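# Stack the on-edge magnet blocks flat in one pile

## Task

Take every magnet block from the row standing on its edge, lay each one flat, and pile them on one another as a single tidy stack on the bench that holds only those blocks. Then open the grippers and pull both arms away from the stack.

## Robot and tools

Robot: two arms, left_arm and right_arm, on a shared table. Each has six joints (waist, shoulder, elbow, wrist pitch, wrist yaw, wrist roll) and a two-finger gripper.

Frame: all reported positions use one scene frame. The origin sits on the table surface midway between the arms. +x runs out across the table, +z points up, and left_arm is on the +y side. The names left and right are just labels and do not tell you which side of a picture an arm shows up on. A gripper's fingers extend along its own +z axis and close along its own y axis. The reported end-effector point lies between the finger pads, roughly 1 cm short of the fingertips. Reported hand positions can be somewhat wrong, more so when the arm is stretched far.

Tool execute_actions: argument actions is a list holding at most one item, or nothing. An empty list ({"actions": []}) changes nothing and just reports the state. A move item is {"rows": [...], "steps": n}, with n from 1 to 15 (default 15); each step lasts 1/30 s. Each row drives one step; if rows run out before steps do, the final row keeps being applied. A wait item is {"steps": n} alone, n up to 300; it returns once n steps have elapsed since the previous result, counting your reply time. Optional pictures (true/false) chooses whether camera images come back; by default they do. If a call is refused, nothing reaches the robot.

Row layout: one flat list of 14 numbers covering both arms, always all 14 even if only one arm should move. Numbers 1-6 are left_arm joint targets, number 7 its gripper opening, numbers 8-13 right_arm joint targets, number 14 its opening. Joint values are absolute target angles in radians, the same quantities shown under Joint positions, not offsets. Stated ranges per arm: waist -2.618 to 3.054, shoulder 0.000 to 3.142, elbow 0.000 to 3.142, wrist pitch -1.571 to 1.571, wrist yaw -1.571 to 1.571, wrist roll -2.094 to 2.094. True ends may differ by up to 0.036 rad either way. A target beyond a range end by more than 0.036 rad, and further out than the current angle, gets the call refused; a target past the real end is clipped there, which may produce the line "joint sent to its limit" (possibly about an earlier move). No such line does not prove more travel exists. The opening is an absolute value from -1 (shut) to +1 (fully open).

Motion limits: each step, a joint's target is held within a set distance of its measured angle: waist 0.202, shoulder 0.258, elbow 0.238, wrist pitch 0.573, wrist yaw and wrist roll 0.522 rad. If the targets would shift the gripper over 70 mm from where it is, all joints are scaled back, so distant goals take several calls. Between calls the arms keep heading for the last row sent until motion nearly stops (slow or blocked counts as stopped) or a step is HELD; after that only a fresh action moves them on. Fingers still moving keep going.

Gripping: grip_measured reports finger opening on the same -1..1 scale as your command; Joint positions also gives the pad gap in metres (0.094 m fully open). Away from the ends, fingers go to where grip_measured equals your number. To keep hold, command about 0.03 below the measured opening for a firm grip, a smaller margin for a lighter one. Readings per gripper can be off by around 1 mm, consistently. Pads push with roughly 50-62 N, less on some grippers and on very thin parts, with a brief spike at first contact.

Result lines: the state line lists, per arm, end_effector_position (metres) and end_effector_quat_wxyz. Joint positions and Joint velocities give each arm's six joints (rad, rad/s) plus pad gap (m, m/s). "joint command not followed" means a clearance check altered or blocked joint targets on some steps; the rest of the row still ran. HELD marks steps on which all or part of your row was not sent. MOTOR HOT appears from 75 °C; OVER-TEMPERATURE FAULT reports a stop (90 °C halts that arm for 10 s; 100 °C makes the arm go limp and fall). Holding loads heats motors, so do not hang on to a block longer than needed.

Tool zoom_image: camera is one of cam_head_left, cam_head_right, cam_left_wrist, cam_right_wrist; region is [x0, y0, x1, y1] in pixels of that camera's latest 504x504 image, top-left at (0, 0), at most 504 by 504. It returns a sharper close-up. Camera calibration (pinhole head cameras, fisheye wrist cameras, with K and T_world_to_cam) was supplied; it is only approximate, and wrist camera poses follow their arm's joint readings.

Tool finished_scene: argument scene is the number of the current scene. Replying with no tool call ends everything.

Things to avoid: dropping or letting go of a block mid-air, slamming blocks down, hard pushes, knocking anything off the table (immediate failure), and letting the two arms collide or press against each other. Expect occasional brief tugs on a held block or nudges to loose objects; check the stack again before finishing. Smooth, economical motion is preferred.

Each tool is called after "Call:" as name(argument=value, ...), one argument or row to a line, values as JSON.

## Session

Call:
execute_actions(
  actions=[],
)

Scene clock: 0.00 s of 6200.00 s.
left_arm: end_effector_position=(+0.5529, +0.4625, +0.2621) grip_measured=+1.000 end_effector_quat_wxyz=(+0.629, -0.488, +0.571, -0.200) | right_arm: end_effector_position=(+0.1966, +0.0200, +0.3799) grip_measured=+1.000 end_effector_quat_wxyz=(+0.597, +0.266, +0.721, +0.229)
Joint positions: left_arm=[ 0.278  1.863  1.31   0.425 -0.086 -1.027  0.094] | right_arm=[ 1.553  1.575  1.64  -0.785  1.292  1.419  0.094]
Joint velocities: left_arm=[ 0.007 -0.007  0.007  0.037 -0.037 -0.051  0.   ] | right_arm=[ 0.012  0.007 -0.002 -0.081 -0.081 -0.022  0.   ]

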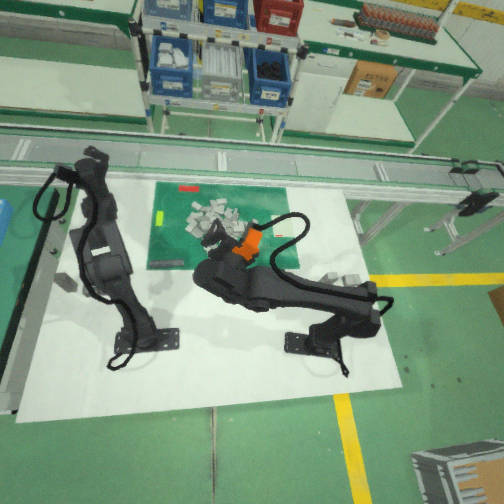

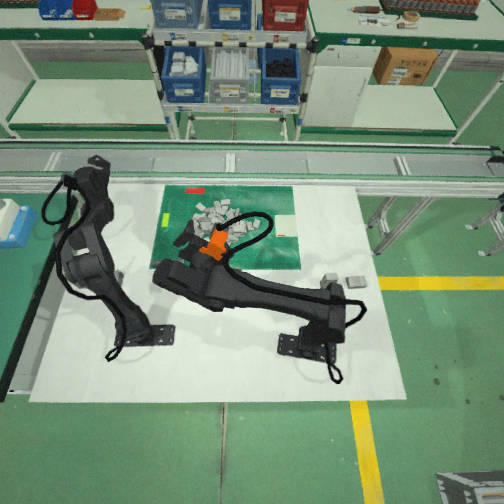

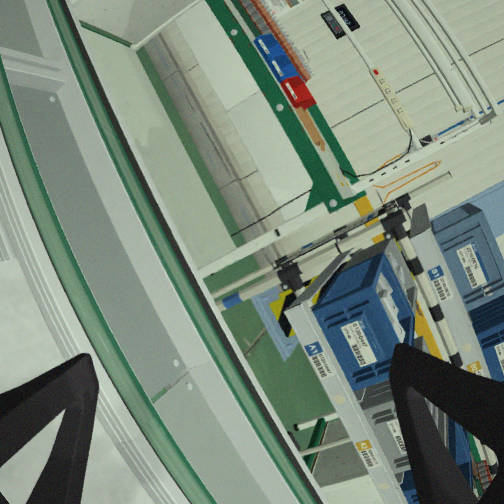

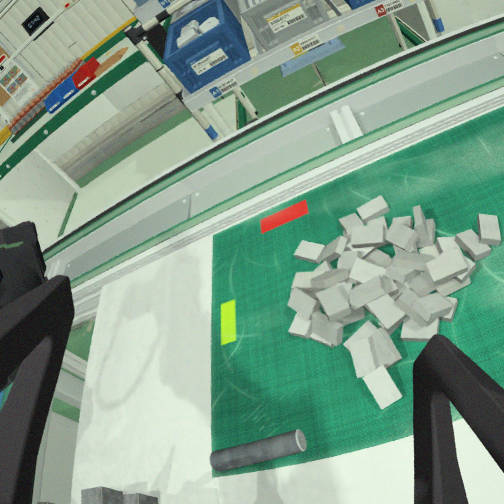

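Move arms out of view first.

Call:
execute_actions(
  actions=[
    {"rows":[[0,0.8,0.8,0,0,0,1,0,0.8,0.8,0,0,0,1]]},
  ],
  pictures=false,
)

Call:
execute_actions(
  actions=[
    {"steps":90},
  ],
)

Scene clock: 1.87 s of 6200.00 s.
left_arm: end_effector_position=(+0.3909, +0.2797, +0.2518) grip_measured=+1.000 end_effector_quat_wxyz=(+0.581, -0.082, +0.809, -0.041) | right_arm: end_effector_position=(+0.2738, -0.1998, +0.3689) grip_measured=+1.000 end_effector_quat_wxyz=(+0.690, -0.024, +0.711, +0.134)
Joint positions: left_arm=[-0.009  1.1    0.773 -0.001 -0.004 -0.174  0.094] | right_arm=[ 0.524  0.795  0.814 -0.031  0.116  0.159  0.094]
Joint velocities: left_arm=[ 0.012 -1.81  -0.007  0.081 -0.022  0.696  0.   ] | right_arm=[-2.068  0.012 -0.11   0.037 -0.799 -1.018  0.   ]
Steps of this call (steps 1 to 41: nothing new was sent; steps 42 to 56: all 15 steps of this action). Readings (joint positions):
42: left_arm=[0.271 1.851 1.295 0.412 -0.085 -0.993] | right_arm=[1.533 1.542 1.594 -0.695 1.222 1.347]
43: left_arm=[0.258 1.820 1.256 0.378 -0.084 -0.944] | right_arm=[1.490 1.480 1.501 -0.572 1.105 1.247]
45: left_arm=[0.204 1.747 1.167 0.307 -0.076 -0.848] | right_arm=[1.350 1.334 1.322 -0.374 0.900 1.054]
49: left_arm=[0.062 1.572 0.961 0.191 -0.043 -0.610] | right_arm=[1.036 0.991 0.997 -0.136 0.512 0.667]
56: the state above

Scene clock: 4.87 s of 6200.00 s.
left_arm: end_effector_position=(+0.3327, +0.2782, +0.3692) grip_measured=+1.000 end_effector_quat_wxyz=(+0.709, -0.014, +0.705, +0.008) | right_arm: end_effector_position=(+0.2825, -0.3490, +0.3733) grip_measured=+1.000 end_effector_quat_wxyz=(+0.708, +0.068, +0.700, -0.065)
Joint positions: left_arm=[-0.009  0.795  0.798  0.003 -0.004 -0.008  0.094] | right_arm=[ 0.006  0.796  0.809 -0.002  0.01   0.005  0.094]
Joint velocities: left_arm=[-0.007 -0.012 -0.007 -0.081 -0.037  0.037  0.   ] | right_arm=[ 0.002  0.007 -0.012  0.037 -0.066 -0.037  0.   ]
Steps of this call (steps 1 to 30: the robot went on to your last target; steps 31 to 90: nothing new was sent). Readings (joint positions):
1: left_arm=[-0.009 1.037 0.773 -0.001 -0.004 -0.150] | right_arm=[0.452 0.795 0.811 -0.027 0.093 0.128]
2: left_arm=[-0.009 0.975 0.773 -0.001 -0.004 -0.129] | right_arm=[0.381 0.796 0.810 -0.024 0.076 0.103]
4: left_arm=[-0.009 0.860 0.776 0.000 -0.004 -0.087] | right_arm=[0.237 0.796 0.809 -0.019 0.051 0.067]
8: left_arm=[-0.009 0.783 0.798 0.028 -0.004 -0.040] | right_arm=[0.020 0.796 0.809 -0.009 0.038 0.032]
90: the state above
All arms were judged still, so your last target was given up. Only a new action makes them travel on or press farther. Fingers that are still opening or closing keep moving.
camera_calibration (this result's frames):
cam_left_wrist: T_world_to_cam=[[-0.0117532, -0.999825, -0.0145393, 0.281314], [-0.395114, 0.0180007, -0.918456, 0.506465], [0.918557, -0.00505012, -0.395256, -0.0434567], [0, 0, 0, 1]] pos_world=[0.243335, 0.271929, 0.45208]
cam_right_wrist: T_world_to_cam=[[-0.139843, -0.971556, 0.191108, -0.375153], [-0.631024, -0.0612908, -0.773338, 0.466892], [0.763055, -0.22874, -0.604504, 0.0237026], [0, 0, 0, 1]] pos_world=[0.224071, -0.330445, 0.447088]

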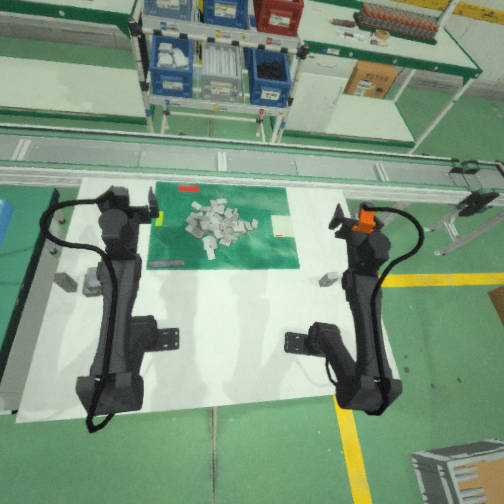

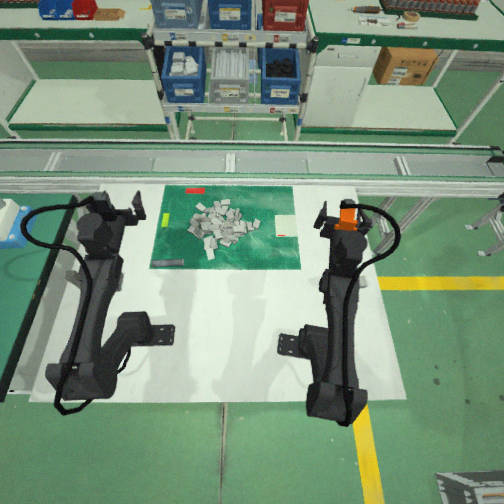

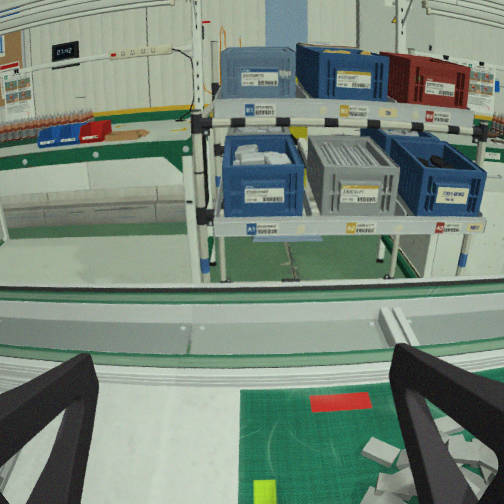

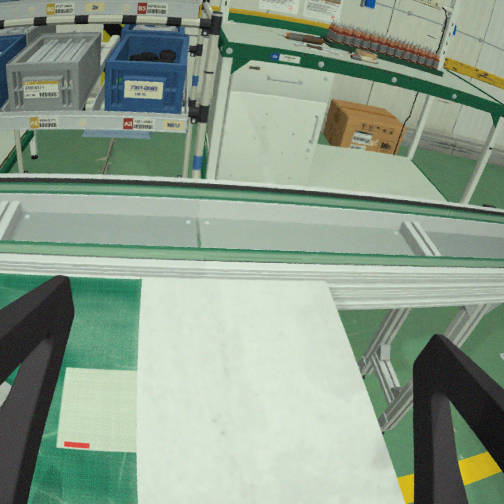

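Point both wrists down, looking at side zones.

Call:
execute_actions(
  actions=[
    {"rows":[[0.75,0.8,0.8,-1.1,0,0,1,-0.3,0.8,0.8,-1.1,0,0,1]]},
  ],
  pictures=false,
)

Call:
execute_actions(
  actions=[
    {"steps":60},
  ],
)

Scene clock: 6.97 s of 6200.00 s.
left_arm: end_effector_position=(+0.1680, +0.4239, +0.1672) grip_measured=+1.000 end_effector_quat_wxyz=(+0.287, -0.353, +0.883, +0.116) | right_arm: end_effector_position=(+0.1632, -0.3935, +0.1712) grip_measured=+1.000 end_effector_quat_wxyz=(+0.307, +0.224, +0.922, -0.074)
Joint positions: left_arm=[ 0.716  0.796  0.8   -0.947 -0.007 -0.007  0.094] | right_arm=[-0.289  0.795  0.808 -0.941  0.001  0.004  0.094]
Joint velocities: left_arm=[ 0.867 -0.007 -0.007 -1.121 -0.139 -0.022  0.   ] | right_arm=[-0.032  0.012 -0.081 -1.15   0.007 -0.037  0.   ]
Steps of this call (steps 1 to 48: nothing new was sent; steps 49 to 63: all 15 steps of this action). Readings (joint positions):
49: left_arm=[0.008 0.795 0.800 -0.030 0.006 -0.008] | right_arm=[-0.011 0.796 0.811 -0.032 0.001 0.004]
50: left_arm=[0.048 0.794 0.803 -0.086 0.009 -0.008] | right_arm=[-0.050 0.795 0.813 -0.084 -0.002 0.004]
52: left_arm=[0.140 0.795 0.802 -0.221 0.008 -0.008] | right_arm=[-0.137 0.795 0.813 -0.212 -0.002 0.004]
56: left_arm=[0.326 0.796 0.800 -0.505 0.004 -0.008] | right_arm=[-0.254 0.795 0.813 -0.487 0.001 0.004]
63: the state above

Scene clock: 8.97 s of 6200.00 s.
left_arm: end_effector_position=(+0.1417, +0.4062, +0.1479) grip_measured=+1.000 end_effector_quat_wxyz=(+0.219, -0.372, +0.897, +0.093) | right_arm: end_effector_position=(+0.1358, -0.3794, +0.1510) grip_measured=+1.000 end_effector_quat_wxyz=(+0.238, +0.229, +0.942, -0.057)
Joint positions: left_arm=[ 0.742  0.796  0.8   -1.094 -0.007 -0.007  0.094] | right_arm=[-0.289  0.795  0.806 -1.087  0.001  0.004  0.094]
Joint velocities: left_arm=[-0.007  0.007 -0.002  0.066  0.037 -0.051  0.   ] | right_arm=[ 0.002 -0.007  0.022 -0.066 -0.037  0.051  0.   ]
Steps of this call (steps 1 to 30: the robot went on to your last target; steps 31 to 60: nothing new was sent). Readings (joint positions):
1: left_arm=[0.735 0.796 0.800 -0.981 -0.010 -0.007] | right_arm=[-0.289 0.795 0.806 -0.976 0.001 0.004]
2: left_arm=[0.742 0.796 0.800 -1.007 -0.010 -0.007] | right_arm=[-0.289 0.795 0.806 -1.003 0.001 0.004]
4: left_arm=[0.742 0.796 0.800 -1.043 -0.009 -0.007] | right_arm=[-0.289 0.795 0.806 -1.038 0.001 0.004]
8: left_arm=[0.742 0.796 0.800 -1.077 -0.008 -0.007] | right_arm=[-0.289 0.795 0.806 -1.070 0.001 0.004]
60: the state above
All arms were judged still, so your last target was given up. Only a new action makes them travel on or press farther. Fingers that are still opening or closing keep moving.
camera_calibration (this result's frames):
cam_left_wrist: T_world_to_cam=[[0.67927, -0.733509, 0.0235726, 0.192105], [-0.730889, -0.679046, -0.0685417, 0.430394], [0.0662829, 0.0293294, -0.99737, 0.241068], [0, 0, 0, 1]] pos_world=[0.1681, 0.426098, 0.265405]
cam_right_wrist: T_world_to_cam=[[-0.276751, -0.959545, 0.0517976, -0.338541], [-0.942464, 0.281555, 0.180248, 0.228934], [-0.18754, 0.00106655, -0.982256, 0.267572], [0, 0, 0, 1]] pos_world=[0.172251, -0.389588, 0.239094]

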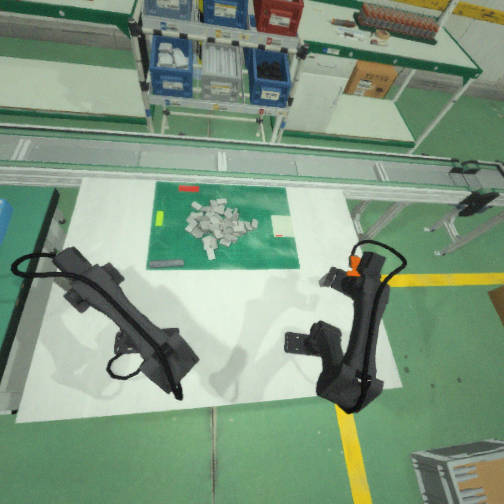

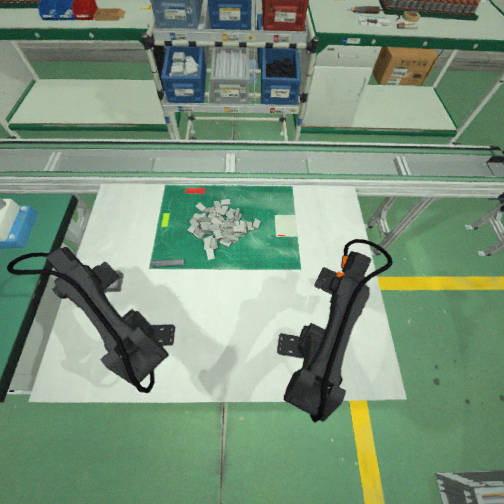

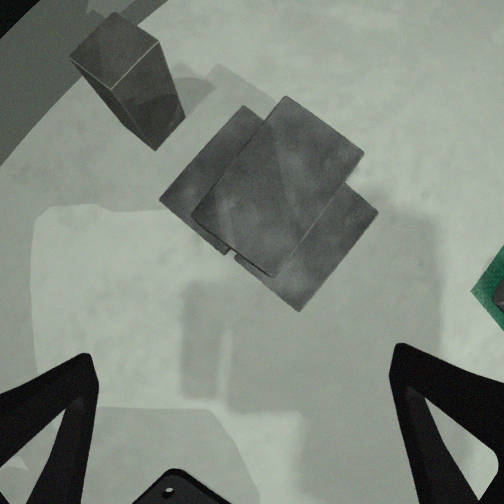

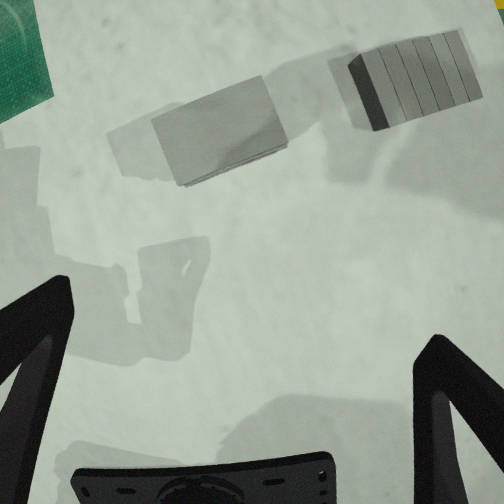

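Call:
execute_actions(
  actions=[
    {"rows":[[0.75,0.8,0.8,-1.1,0,0,1,-0.62,1.8,1.42,-1.19,0,0.8,1]]},
  ],
  pictures=false,
)

Call:
execute_actions(
  actions=[
    {"steps":60},
  ],
)

Scene clock: 16.77 s of 6200.00 s.
left_arm: end_effector_position=(+0.1417, +0.4061, +0.1479) grip_measured=+1.000 end_effector_quat_wxyz=(+0.219, -0.372, +0.897, +0.092) | right_arm: end_effector_position=(+0.1984, -0.5329, +0.0795) grip_measured=+1.000 end_effector_quat_wxyz=(+0.007, +0.701, +0.713, +0.001)
Joint positions: left_arm=[ 0.742  0.796  0.8   -1.094 -0.007 -0.007  0.094] | right_arm=[-0.615  1.835  1.413 -1.135 -0.003  0.756  0.094]
Joint velocities: left_arm=[ 0.012 -0.012 -0.012  0.037 -0.022 -0.037  0.   ] | right_arm=[-0.002  0.564 -0.286 -0.3   -0.051  0.3    0.   ]
Steps of this call (steps 1 to 90: nothing new was sent; then 4.30 s passed at rest; steps 91 to 105: all 15 steps of this action). Readings (joint positions):
91: left_arm=[0.742 0.796 0.800 -1.094 -0.007 -0.007] | right_arm=[-0.318 0.827 0.837 -1.122 -0.012 0.071]
92: left_arm=[0.742 0.796 0.800 -1.094 -0.007 -0.007] | right_arm=[-0.388 0.904 0.910 -1.176 -0.014 0.170]
94: left_arm=[0.742 0.796 0.800 -1.094 -0.007 -0.007] | right_arm=[-0.518 1.078 1.069 -1.186 -0.012 0.360]
98: left_arm=[0.742 0.796 0.800 -1.094 -0.007 -0.007] | right_arm=[-0.613 1.422 1.379 -1.165 -0.003 0.619]
105: the state above

Scene clock: 18.77 s of 6200.00 s.
left_arm: end_effector_position=(+0.1417, +0.4061, +0.1479) grip_measured=+1.000 end_effector_quat_wxyz=(+0.219, -0.372, +0.897, +0.092) | right_arm: end_effector_position=(+0.1891, -0.5233, +0.0838) grip_measured=+1.000 end_effector_quat_wxyz=(-0.009, +0.715, +0.699, +0.002)
Joint positions: left_arm=[ 0.742  0.796  0.8   -1.094 -0.007 -0.007  0.094] | right_arm=[-0.615  1.812  1.402 -1.179 -0.003  0.795  0.094]
Joint velocities: left_arm=[-0.002 -0.007  0.007  0.007  0.022 -0.051  0.   ] | right_arm=[-0.032 -0.012 -0.007 -0.037 -0.037  0.007  0.   ]
Steps of this call (steps 1 to 30: the robot went on to your last target; steps 31 to 60: nothing new was sent). Readings (joint positions):
1: left_arm=[0.742 0.796 0.800 -1.094 -0.007 -0.007] | right_arm=[-0.615 1.846 1.405 -1.145 -0.003 0.764]
2: left_arm=[0.742 0.796 0.800 -1.094 -0.007 -0.007] | right_arm=[-0.615 1.847 1.402 -1.157 -0.003 0.770]
4: left_arm=[0.742 0.796 0.800 -1.094 -0.007 -0.007] | right_arm=[-0.615 1.834 1.402 -1.169 -0.003 0.779]
8: left_arm=[0.742 0.796 0.800 -1.094 -0.007 -0.007] | right_arm=[-0.615 1.813 1.402 -1.176 -0.003 0.788]
60: the state above
All arms were judged still, so your last target was given up. Only a new action makes them travel on or press farther. Fingers that are still opening or closing keep moving.
camera_calibration (this result's frames):
cam_left_wrist: T_world_to_cam=[[0.679135, -0.733623, 0.0239106, 0.192052], [-0.730992, -0.678934, -0.0685514, 0.430367], [0.0665246, 0.0290772, -0.997361, 0.241132], [0, 0, 0, 1]] pos_world=[0.168124, 0.426073, 0.265406]
cam_right_wrist: T_world_to_cam=[[-0.984106, -0.173462, -0.0380272, 0.0942623], [-0.158238, 0.759381, 0.631111, 0.395741], [-0.0805968, 0.627097, -0.77476, 0.50174], [0, 0, 0, 1]] pos_world=[0.195824, -0.598807, 0.142556]

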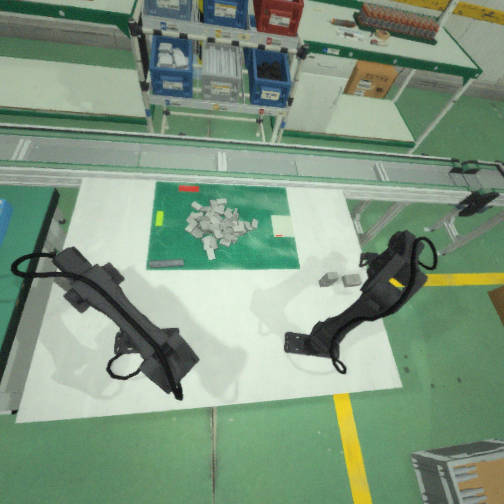

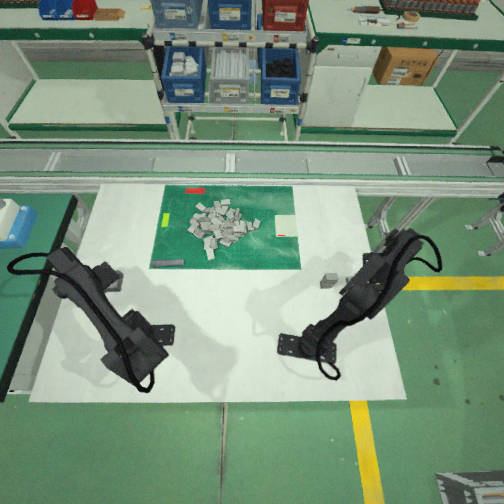

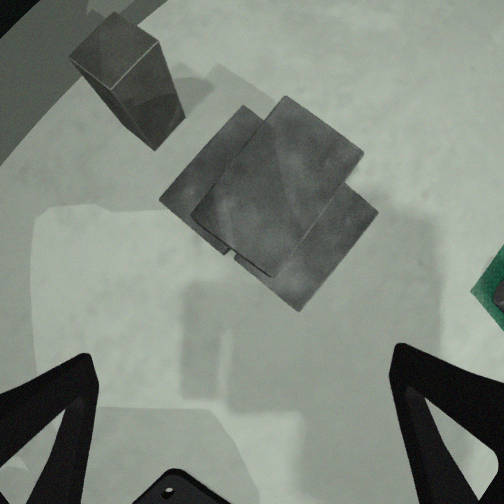

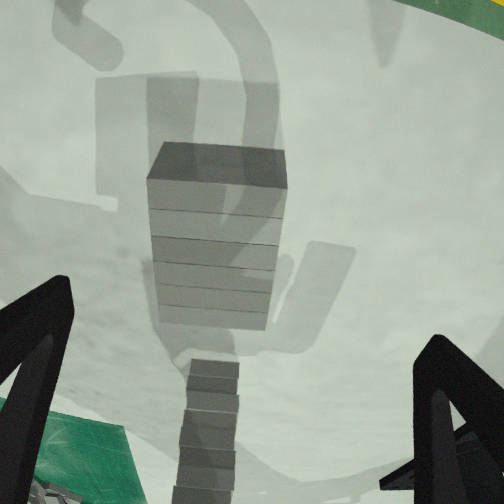

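Call:
execute_actions(
  actions=[
    {"rows":[[0.75,0.8,0.8,-1.1,0,0,1,-0.58,1.86,1.19,-0.91,0,0.72,1]]},
  ],
  pictures=false,
)

Call:
execute_actions(
  actions=[
    {"steps":40},
  ],
)

Scene clock: 24.03 s of 6200.00 s.
left_arm: end_effector_position=(+0.1417, +0.4061, +0.1479) grip_measured=+1.000 end_effector_quat_wxyz=(+0.219, -0.372, +0.897, +0.092) | right_arm: end_effector_position=(+0.1910, -0.5126, +0.0209) grip_measured=+1.000 end_effector_quat_wxyz=(-0.007, +0.681, +0.732, +0.002)
Joint positions: left_arm=[ 0.742  0.796  0.8   -1.094 -0.007 -0.007  0.094] | right_arm=[-0.588  1.856  1.197 -0.927 -0.003  0.728  0.094]
Joint velocities: left_arm=[ 0.007 -0.002 -0.007  0.022 -0.037  0.037  0.   ] | right_arm=[ 0.012  0.002 -0.022  0.081 -0.007 -0.066  0.   ]
Steps of this call (steps 1 to 90: nothing new was sent; then 1.77 s passed at rest; steps 91 to 105: all 15 steps of this action). Readings (joint positions):
91: left_arm=[0.742 0.796 0.800 -1.094 -0.007 -0.007] | right_arm=[-0.613 1.810 1.374 -1.141 -0.002 0.786]
92: left_arm=[0.742 0.796 0.800 -1.094 -0.007 -0.007] | right_arm=[-0.609 1.805 1.326 -1.078 -0.002 0.773]
94: left_arm=[0.742 0.796 0.800 -1.094 -0.007 -0.007] | right_arm=[-0.596 1.829 1.242 -1.015 -0.002 0.756]
98: left_arm=[0.742 0.796 0.800 -1.094 -0.007 -0.007] | right_arm=[-0.589 1.856 1.197 -0.967 -0.003 0.740]
105: the state above

Scene clock: 25.37 s of 6200.00 s.
left_arm: end_effector_position=(+0.1417, +0.4061, +0.1479) grip_measured=+1.000 end_effector_quat_wxyz=(+0.219, -0.372, +0.897, +0.092) | right_arm: end_effector_position=(+0.1923, -0.5140, +0.0209) grip_measured=+1.000 end_effector_quat_wxyz=(-0.004, +0.680, +0.733, +0.002)
Joint positions: left_arm=[ 0.742  0.796  0.8   -1.094 -0.007 -0.007  0.094] | right_arm=[-0.588  1.856  1.197 -0.919 -0.003  0.725  0.094]
Joint velocities: left_arm=[ 0.017  0.002 -0.007  0.007  0.007 -0.051  0.   ] | right_arm=[ 0.007 -0.012 -0.022  0.022  0.007 -0.007  0.   ]
Steps of this call (steps 1 to 15: the robot went on to your last target; steps 16 to 40: nothing new was sent). Readings (joint positions):
1: left_arm=[0.742 0.796 0.800 -1.094 -0.007 -0.007] | right_arm=[-0.588 1.856 1.197 -0.925 -0.003 0.728]
2: left_arm=[0.742 0.796 0.800 -1.094 -0.007 -0.007] | right_arm=[-0.588 1.856 1.197 -0.923 -0.003 0.727]
4: left_arm=[0.742 0.796 0.800 -1.094 -0.007 -0.007] | right_arm=[-0.588 1.856 1.197 -0.922 -0.003 0.727]
8: left_arm=[0.742 0.796 0.800 -1.094 -0.007 -0.007] | right_arm=[-0.588 1.856 1.197 -0.920 -0.003 0.726]
40: the state above
All arms were judged still, so your last target was given up. Only a new action makes them travel on or press farther. Fingers that are still opening or closing keep moving.
camera_calibration (this result's frames):
cam_left_wrist: T_world_to_cam=[[0.679135, -0.733623, 0.0239106, 0.192052], [-0.730992, -0.678934, -0.0685514, 0.430367], [0.0665246, 0.0290772, -0.997361, 0.241132], [0, 0, 0, 1]] pos_world=[0.168124, 0.426073, 0.265406]
cam_right_wrist: T_world_to_cam=[[-0.962428, -0.267779, -0.0450072, 0.0442065], [-0.236473, 0.745093, 0.623632, 0.436724], [-0.133461, 0.610844, -0.780421, 0.449341], [0, 0, 0, 1]] pos_world=[0.205789, -0.58804, 0.0803098]

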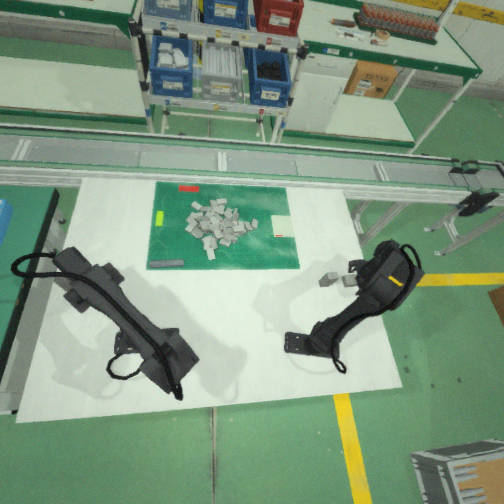

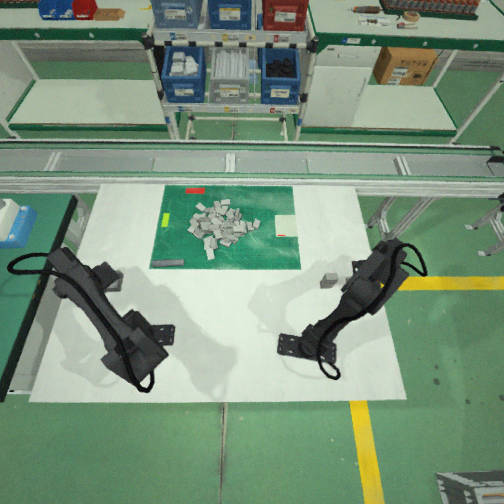

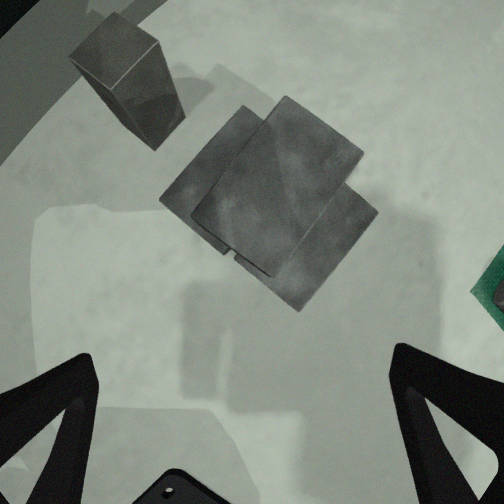

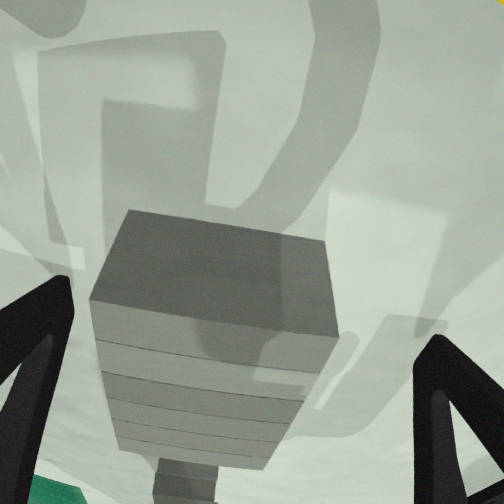

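Lower slightly and close.

Call:
execute_actions(
  actions=[
    {"rows":[[0.75,0.8,0.8,-1.1,0,0,1,-0.57,1.87,1.17,-0.88,0,0.72,1]]},
  ],
  pictures=false,
)

Call:
execute_actions(
  actions=[
    {"rows":[[0.75,0.8,0.8,-1.1,0,0,1,-0.57,1.87,1.17,-0.88,0,0.72,-0.3]]},
  ],
  pictures=false,
)

Call:
execute_actions(
  actions=[
    {"steps":20},
  ],
  pictures=false,
)

Call:
execute_actions(
  actions=[
    {"rows":[[0.75,0.8,0.8,-1.1,0,0,1,-0.57,1.75,1.42,-1.19,0,0.72,-0.3]]},
  ],
  pictures=false,
)

Call:
execute_actions(
  actions=[
    {"rows":[[0.75,0.8,0.8,-1.1,0,0,1,-0.1,1.6,1.3,-0.5,0,0,-0.3]]},
  ],
  pictures=false,
)

Call:
execute_actions(
  actions=[
    {"steps":30},
  ],
)

Scene clock: 29.83 s of 6200.00 s.
left_arm: end_effector_position=(+0.1417, +0.4061, +0.1479) grip_measured=+1.000 end_effector_quat_wxyz=(+0.219, -0.372, +0.897, +0.092) | right_arm: end_effector_position=(+0.1960, -0.5141, +0.0179) grip_measured=+1.000 end_effector_quat_wxyz=(+0.005, +0.677, +0.736, +0.002)
Joint positions: left_arm=[ 0.742  0.796  0.8   -1.094 -0.007 -0.007  0.094] | right_arm=[-0.58   1.856  1.184 -0.89  -0.003  0.725  0.094]
Joint velocities: left_arm=[ 0.007  0.017  0.012 -0.037 -0.007 -0.022  0.   ] | right_arm=[ 0.007 -0.017 -0.002  0.066 -0.066 -0.022  0.   ]
Steps of this call (steps 1 to 90: nothing new was sent; then 0.97 s passed at rest; steps 91 to 105: all 15 steps of this action). Readings (joint positions):
91: left_arm=[0.742 0.796 0.800 -1.094 -0.007 -0.007] | right_arm=[-0.587 1.856 1.195 -0.915 -0.003 0.725]
92: left_arm=[0.742 0.796 0.800 -1.094 -0.007 -0.007] | right_arm=[-0.586 1.856 1.192 -0.909 -0.003 0.725]
94: left_arm=[0.742 0.796 0.800 -1.094 -0.007 -0.007] | right_arm=[-0.582 1.856 1.187 -0.901 -0.003 0.725]
98: left_arm=[0.742 0.796 0.800 -1.094 -0.007 -0.007] | right_arm=[-0.580 1.856 1.184 -0.895 -0.003 0.725]
105: the state above

Scene clock: 30.33 s of 6200.00 s.
left_arm: end_effector_position=(+0.1417, +0.4061, +0.1479) grip_measured=+1.000 end_effector_quat_wxyz=(+0.219, -0.372, +0.897, +0.092) | right_arm: end_effector_position=(+0.1979, -0.5148, +0.0180) grip_measured=-0.104 end_effector_quat_wxyz=(+0.008, +0.676, +0.737, +0.002)
Joint positions: left_arm=[ 0.742  0.796  0.8   -1.094 -0.007 -0.007  0.094] | right_arm=[-0.578  1.856  1.184 -0.882 -0.004  0.724  0.042]
Joint velocities: left_arm=[-0.022 -0.007  0.007 -0.022  0.007  0.022  0.   ] | right_arm=[-0.002  0.002 -0.002  0.051 -0.022 -0.007  0.   ]
Steps of this call (steps 1 to 15: all 15 steps of this action). Readings (joint positions):
1: left_arm=[0.742 0.796 0.800 -1.094 -0.007 -0.007] | right_arm=[-0.580 1.856 1.184 -0.890 -0.003 0.725]
2: left_arm=[0.742 0.796 0.800 -1.094 -0.007 -0.007] | right_arm=[-0.580 1.856 1.184 -0.889 -0.003 0.725]
4: left_arm=[0.742 0.796 0.800 -1.094 -0.007 -0.007] | right_arm=[-0.579 1.856 1.184 -0.885 -0.007 0.725]
8: left_arm=[0.742 0.796 0.800 -1.094 -0.007 -0.007] | right_arm=[-0.578 1.856 1.184 -0.882 -0.004 0.724]
15: the state above

Scene clock: 31.00 s of 6200.00 s.
left_arm: end_effector_position=(+0.1417, +0.4061, +0.1479) grip_measured=+1.000 end_effector_quat_wxyz=(+0.219, -0.372, +0.897, +0.092) | right_arm: end_effector_position=(+0.1979, -0.5148, +0.0180) grip_measured=-0.104 end_effector_quat_wxyz=(+0.008, +0.676, +0.737, +0.002)
Joint positions: left_arm=[ 0.742  0.796  0.8   -1.094 -0.007 -0.007  0.094] | right_arm=[-0.578  1.856  1.184 -0.882 -0.004  0.724  0.042]
Joint velocities: left_arm=[ 0.002 -0.017 -0.007  0.022  0.007 -0.037  0.   ] | right_arm=[-0.007  0.007  0.017 -0.007  0.007 -0.081  0.   ]
Steps of this call (steps 1 to 15: the robot went on to your last target; steps 16 to 20: nothing new was sent). Readings (joint positions):
1: left_arm=[0.742 0.796 0.800 -1.094 -0.007 -0.007] | right_arm=[-0.578 1.856 1.184 -0.882 -0.004 0.724]
2: left_arm=[0.742 0.796 0.800 -1.094 -0.007 -0.007] | right_arm=[-0.578 1.856 1.184 -0.882 -0.004 0.724]
4: left_arm=[0.742 0.796 0.800 -1.094 -0.007 -0.007] | right_arm=[-0.578 1.856 1.184 -0.882 -0.004 0.724]
8: left_arm=[0.742 0.796 0.800 -1.094 -0.007 -0.007] | right_arm=[-0.578 1.856 1.184 -0.882 -0.004 0.724]
20: the state above
All arms were judged still, so your last target was given up. Only a new action makes them travel on or press farther. Fingers that are still opening or closing keep moving.

Scene clock: 31.50 s of 6200.00 s.
left_arm: end_effector_position=(+0.1417, +0.4061, +0.1479) grip_measured=+1.000 end_effector_quat_wxyz=(+0.219, -0.372, +0.897, +0.092) | right_arm: end_effector_position=(+0.2039, -0.5205, +0.1067) grip_measured=-0.104 end_effector_quat_wxyz=(+0.035, +0.676, +0.736, +0.001)
Joint positions: left_arm=[ 0.742  0.796  0.8   -1.094 -0.007 -0.007  0.094] | right_arm=[-0.578  1.752  1.417 -1.167 -0.004  0.724  0.042]
Joint velocities: left_arm=[ 0.007  0.007  0.002 -0.037 -0.051 -0.037  0.   ] | right_arm=[-0.012 -0.002 -0.012 -0.095  0.037  0.051  0.001]
Steps of this call (steps 1 to 15: all 15 steps of this action). Readings (joint positions):
1: left_arm=[0.742 0.796 0.800 -1.094 -0.007 -0.007] | right_arm=[-0.578 1.854 1.205 -0.912 -0.004 0.724]
2: left_arm=[0.742 0.796 0.800 -1.094 -0.007 -0.007] | right_arm=[-0.578 1.855 1.243 -0.971 -0.004 0.724]
4: left_arm=[0.742 0.796 0.800 -1.094 -0.007 -0.007] | right_arm=[-0.578 1.827 1.324 -1.052 -0.004 0.724]
8: left_arm=[0.742 0.796 0.800 -1.094 -0.007 -0.007] | right_arm=[-0.578 1.754 1.412 -1.102 -0.004 0.724]
15: the state above

Scene clock: 32.00 s of 6200.00 s.
left_arm: end_effector_position=(+0.1417, +0.4061, +0.1479) grip_measured=+1.000 end_effector_quat_wxyz=(+0.219, -0.372, +0.897, +0.092) | right_arm: end_effector_position=(+0.3890, -0.3983, +0.1675) grip_measured=-0.104 end_effector_quat_wxyz=(+0.331, +0.147, +0.932, -0.023)
Joint positions: left_arm=[ 0.742  0.796  0.8   -1.094 -0.007 -0.007  0.094] | right_arm=[-0.073  1.63   1.307 -0.571 -0.018  0.064  0.042]
Joint velocities: left_arm=[ 0.012 -0.022 -0.007  0.007 -0.051  0.022  0.   ] | right_arm=[ 0.017 -0.071  0.002  0.344 -0.095 -0.432  0.   ]
Steps of this call (steps 1 to 15: all 15 steps of this action). Readings (joint positions):
1: left_arm=[0.742 0.796 0.800 -1.094 -0.007 -0.007] | right_arm=[-0.566 1.739 1.400 -1.134 0.003 0.677]
2: left_arm=[0.742 0.796 0.800 -1.094 -0.007 -0.007] | right_arm=[-0.542 1.718 1.366 -1.064 0.015 0.610]
4: left_arm=[0.742 0.796 0.800 -1.094 -0.007 -0.007] | right_arm=[-0.466 1.688 1.330 -0.950 0.017 0.487]
8: left_arm=[0.742 0.796 0.800 -1.094 -0.007 -0.007] | right_arm=[-0.287 1.660 1.313 -0.760 0.016 0.278]
15: the state above

Scene clock: 33.00 s of 6200.00 s.
left_arm: end_effector_position=(+0.1417, +0.4061, +0.1479) grip_measured=+1.000 end_effector_quat_wxyz=(+0.219, -0.372, +0.897, +0.092) | right_arm: end_effector_position=(+0.3904, -0.4100, +0.1723) grip_measured=-0.104 end_effector_quat_wxyz=(+0.342, +0.130, +0.930, -0.043)
Joint positions: left_arm=[ 0.742  0.796  0.8   -1.094 -0.007 -0.007  0.094] | right_arm=[-0.094  1.628  1.307 -0.548 -0.008  0.005  0.042]
Joint velocities: left_arm=[ 0.007  0.012 -0.007 -0.051  0.007  0.007  0.   ] | right_arm=[ 0.012 -0.002  0.007 -0.037  0.022 -0.051 -0.   ]
Steps of this call (steps 1 to 30: the robot went on to your last target). Readings (joint positions):
1: left_arm=[0.742 0.796 0.800 -1.094 -0.007 -0.007] | right_arm=[-0.076 1.628 1.307 -0.563 -0.018 0.052]
2: left_arm=[0.742 0.796 0.800 -1.094 -0.007 -0.007] | right_arm=[-0.080 1.628 1.307 -0.557 -0.017 0.043]
4: left_arm=[0.742 0.796 0.800 -1.094 -0.007 -0.007] | right_arm=[-0.089 1.628 1.307 -0.550 -0.013 0.029]
8: left_arm=[0.742 0.796 0.800 -1.094 -0.007 -0.007] | right_arm=[-0.094 1.628 1.307 -0.548 -0.008 0.015]
30: the state above
All arms were judged still, so your last target was given up. Only a new action makes them travel on or press farther. Fingers that are still opening or closing keep moving.
camera_calibration (this result's frames):
cam_left_wrist: T_world_to_cam=[[0.679135, -0.733623, 0.0239106, 0.192052], [-0.730992, -0.678934, -0.0685514, 0.430367], [0.0665246, 0.0290772, -0.997361, 0.241132], [0, 0, 0, 1]] pos_world=[0.168124, 0.426073, 0.265406]
cam_right_wrist: T_world_to_cam=[[-0.094376, -0.992165, 0.0818646, -0.388285], [-0.995385, 0.0926053, -0.0251722, 0.452209], [0.0173939, -0.0838624, -0.996326, 0.223888], [0, 0, 0, 1]] pos_world=[0.409583, -0.408344, 0.266236]

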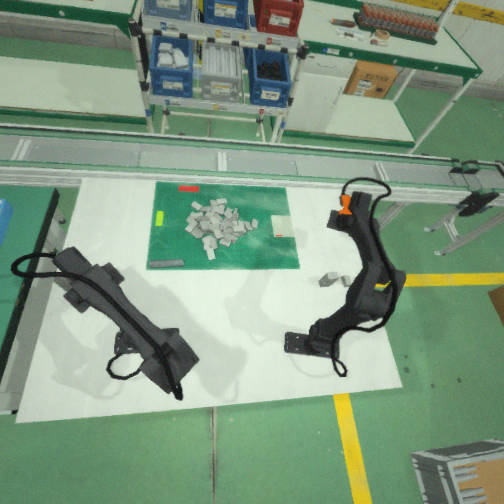

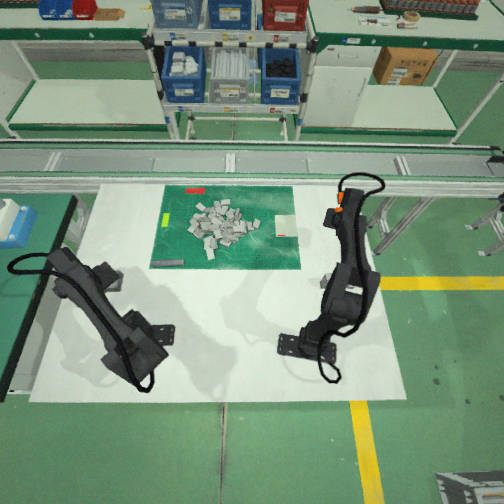

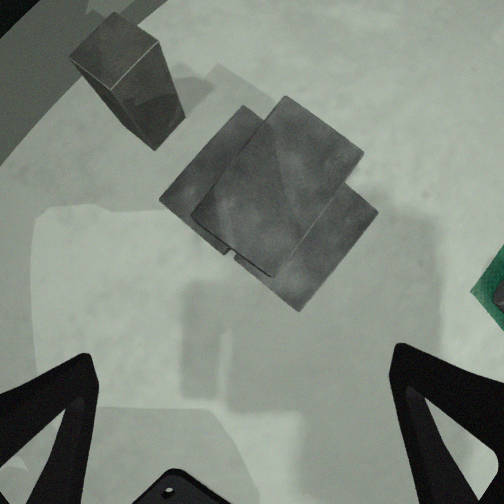

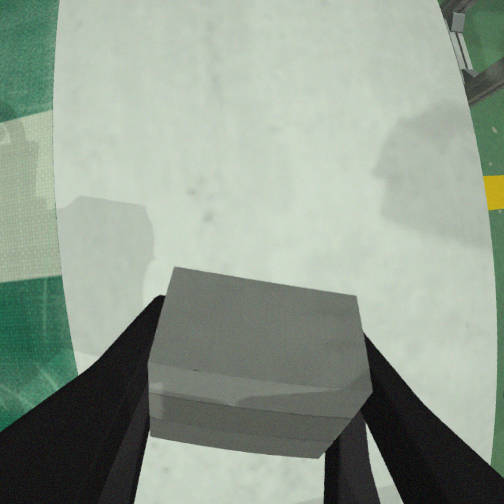

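Call:
execute_actions(
  actions=[
    {"rows":[[0.75,0.8,0.8,-1.1,0,0,1,1.44,2.0,0.72,1.15,0,0,-0.3]]},
  ],
  pictures=false,
)

Call:
execute_actions(
  actions=[
    {"steps":45},
  ],
  pictures=false,
)

Call:
execute_actions(
  actions=[
    {"rows":[[0.75,0.8,0.8,-1.1,0,0,1,1.44,2.25,0.72,1.42,0,0,-0.3]]},
  ],
  pictures=false,
)

Call:
execute_actions(
  actions=[
    {"steps":30},
  ],
)

Scene clock: 38.83 s of 6200.00 s.
left_arm: end_effector_position=(+0.1417, +0.4061, +0.1479) grip_measured=+1.000 end_effector_quat_wxyz=(+0.219, -0.372, +0.897, +0.092) | right_arm: end_effector_position=(+0.4281, -0.1969, +0.0234) grip_measured=-0.103 end_effector_quat_wxyz=(+0.471, -0.080, +0.878, +0.031)
Joint positions: left_arm=[ 0.742  0.796  0.8   -1.094 -0.007 -0.007  0.094] | right_arm=[0.395 1.958 0.791 0.577 0.045 0.006 0.042]
Joint velocities: left_arm=[-0.007  0.007  0.002 -0.007  0.007 -0.037  0.   ] | right_arm=[ 1.453  0.408 -0.642  2.19  -0.007 -0.022 -0.001]
Steps of this call (steps 1 to 90: nothing new was sent; then 2.33 s passed at rest; steps 91 to 105: all 15 steps of this action). Readings (joint positions):
91: left_arm=[0.742 0.796 0.800 -1.094 -0.007 -0.007] | right_arm=[-0.086 1.635 1.293 -0.521 -0.003 0.005]
92: left_arm=[0.742 0.796 0.800 -1.094 -0.007 -0.007] | right_arm=[-0.072 1.647 1.271 -0.461 0.005 0.005]
94: left_arm=[0.742 0.796 0.800 -1.094 -0.007 -0.007] | right_arm=[-0.026 1.705 1.220 -0.345 0.009 0.005]
98: left_arm=[0.742 0.796 0.800 -1.094 -0.007 -0.007] | right_arm=[0.093 1.866 1.080 -0.113 0.011 0.005]
105: the state above

Scene clock: 40.33 s of 6200.00 s.
left_arm: end_effector_position=(+0.1417, +0.4061, +0.1479) grip_measured=+1.000 end_effector_quat_wxyz=(+0.219, -0.372, +0.897, +0.092) | right_arm: end_effector_position=(+0.1107, +0.1902, +0.0920) grip_measured=-0.103 end_effector_quat_wxyz=(+0.510, -0.457, +0.623, +0.377)
Joint positions: left_arm=[ 0.742  0.796  0.8   -1.094 -0.007 -0.007  0.094] | right_arm=[ 1.445  2.008  0.73   1.082 -0.008  0.003  0.042]
Joint velocities: left_arm=[-0.007 -0.007  0.017 -0.022  0.022 -0.007  0.   ] | right_arm=[-0.012 -0.017 -0.022  0.007 -0.007 -0.066  0.   ]
Steps of this call (steps 1 to 45: the robot went on to your last target). Readings (joint positions):
1: left_arm=[0.742 0.796 0.800 -1.094 -0.007 -0.007] | right_arm=[0.445 1.971 0.772 0.644 0.041 0.006]
2: left_arm=[0.742 0.796 0.800 -1.094 -0.007 -0.007] | right_arm=[0.495 1.983 0.759 0.699 0.037 0.006]
4: left_arm=[0.742 0.796 0.800 -1.094 -0.007 -0.007] | right_arm=[0.592 2.000 0.741 0.783 0.030 0.006]
8: left_arm=[0.742 0.796 0.800 -1.094 -0.007 -0.007] | right_arm=[0.785 2.008 0.730 0.900 0.024 0.006]
45: the state above
All arms were judged still, so your last target was given up. Only a new action makes them travel on or press farther. Fingers that are still opening or closing keep moving.

Scene clock: 40.83 s of 6200.00 s.
left_arm: end_effector_position=(+0.1417, +0.4061, +0.1479) grip_measured=+1.000 end_effector_quat_wxyz=(+0.219, -0.372, +0.897, +0.092) | right_arm: end_effector_position=(+0.1099, +0.1873, +0.0352) grip_measured=-0.104 end_effector_quat_wxyz=(+0.516, -0.457, +0.618, +0.378)
Joint positions: left_arm=[ 0.742  0.796  0.8   -1.094 -0.007 -0.007  0.094] | right_arm=[ 1.445  2.256  0.723  1.35  -0.007 -0.006  0.042]
Joint velocities: left_arm=[ 0.012  0.002 -0.002 -0.066 -0.081 -0.037  0.   ] | right_arm=[-0.007 -0.007 -0.002  0.022 -0.081 -0.022 -0.   ]
Steps of this call (steps 1 to 15: all 15 steps of this action). Readings (joint positions):
1: left_arm=[0.742 0.796 0.800 -1.094 -0.007 -0.007] | right_arm=[1.445 2.037 0.730 1.125 -0.008 0.003]
2: left_arm=[0.742 0.796 0.800 -1.094 -0.007 -0.007] | right_arm=[1.445 2.092 0.736 1.219 -0.008 0.003]
4: left_arm=[0.742 0.796 0.800 -1.094 -0.007 -0.007] | right_arm=[1.445 2.195 0.737 1.296 -0.008 0.003]
8: left_arm=[0.742 0.796 0.800 -1.094 -0.007 -0.007] | right_arm=[1.445 2.256 0.723 1.336 -0.008 -0.006]
15: the state above

Scene clock: 41.83 s of 6200.00 s.
left_arm: end_effector_position=(+0.1417, +0.4061, +0.1479) grip_measured=+1.000 end_effector_quat_wxyz=(+0.219, -0.372, +0.897, +0.092) | right_arm: end_effector_position=(+0.1099, +0.1874, +0.0356) grip_measured=-0.104 end_effector_quat_wxyz=(+0.517, -0.457, +0.618, +0.378)
Joint positions: left_arm=[ 0.742  0.796  0.8   -1.094 -0.007 -0.007  0.094] | right_arm=[ 1.445  2.256  0.723  1.352 -0.007 -0.006  0.042]
Joint velocities: left_arm=[-0.007  0.022 -0.022 -0.051  0.007 -0.022  0.   ] | right_arm=[ 0.012  0.002 -0.007  0.051 -0.007  0.007 -0.   ]
Steps of this call (steps 1 to 15: the robot went on to your last target; steps 16 to 30: nothing new was sent). Readings (joint positions):
1: left_arm=[0.742 0.796 0.800 -1.094 -0.007 -0.007] | right_arm=[1.445 2.256 0.723 1.351 -0.007 -0.006]
2: left_arm=[0.742 0.796 0.800 -1.094 -0.007 -0.007] | right_arm=[1.445 2.256 0.723 1.351 -0.007 -0.006]
4: left_arm=[0.742 0.796 0.800 -1.094 -0.007 -0.007] | right_arm=[1.445 2.256 0.723 1.351 -0.007 -0.006]
8: left_arm=[0.742 0.796 0.800 -1.094 -0.007 -0.007] | right_arm=[1.445 2.256 0.723 1.352 -0.007 -0.006]
30: the state above
All arms were judged still, so your last target was given up. Only a new action makes them travel on or press farther. Fingers that are still opening or closing keep moving.
camera_calibration (this result's frames):
cam_left_wrist: T_world_to_cam=[[0.679135, -0.733623, 0.0239106, 0.192052], [-0.730992, -0.678934, -0.0685514, 0.430367], [0.0665246, 0.0290772, -0.997361, 0.241132], [0, 0, 0, 1]] pos_world=[0.168124, 0.426073, 0.265406]
cam_right_wrist: T_world_to_cam=[[0.958606, -0.213252, 0.188675, -0.0763324], [-0.0443861, -0.766446, -0.640773, 0.192686], [0.281255, 0.605874, -0.744186, -0.0245647], [0, 0, 0, 1]] pos_world=[0.0886342, 0.146288, 0.119589]

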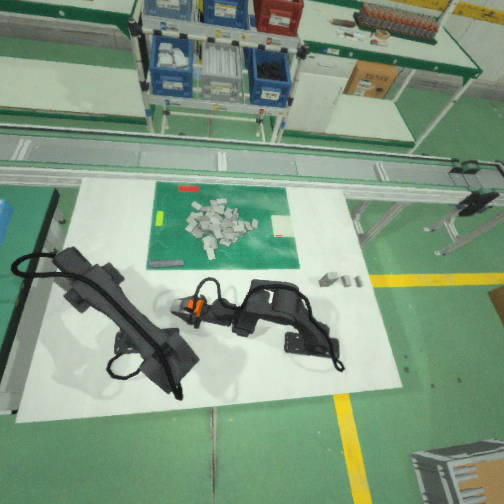

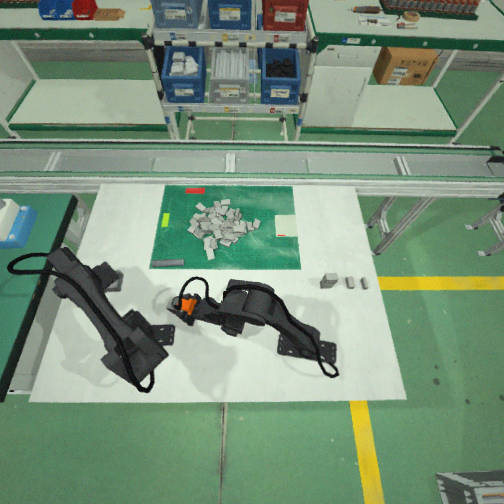

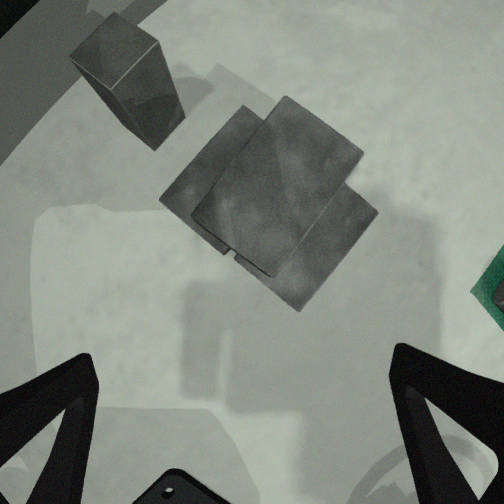

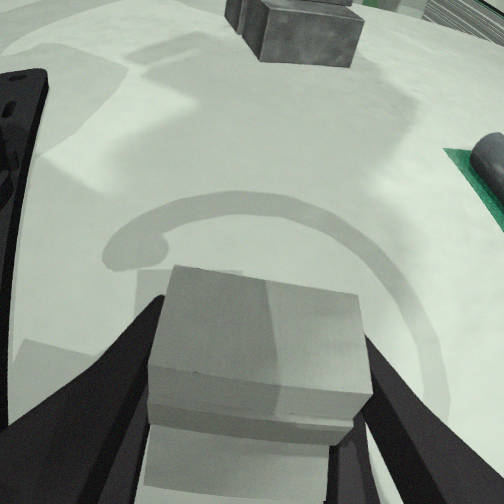

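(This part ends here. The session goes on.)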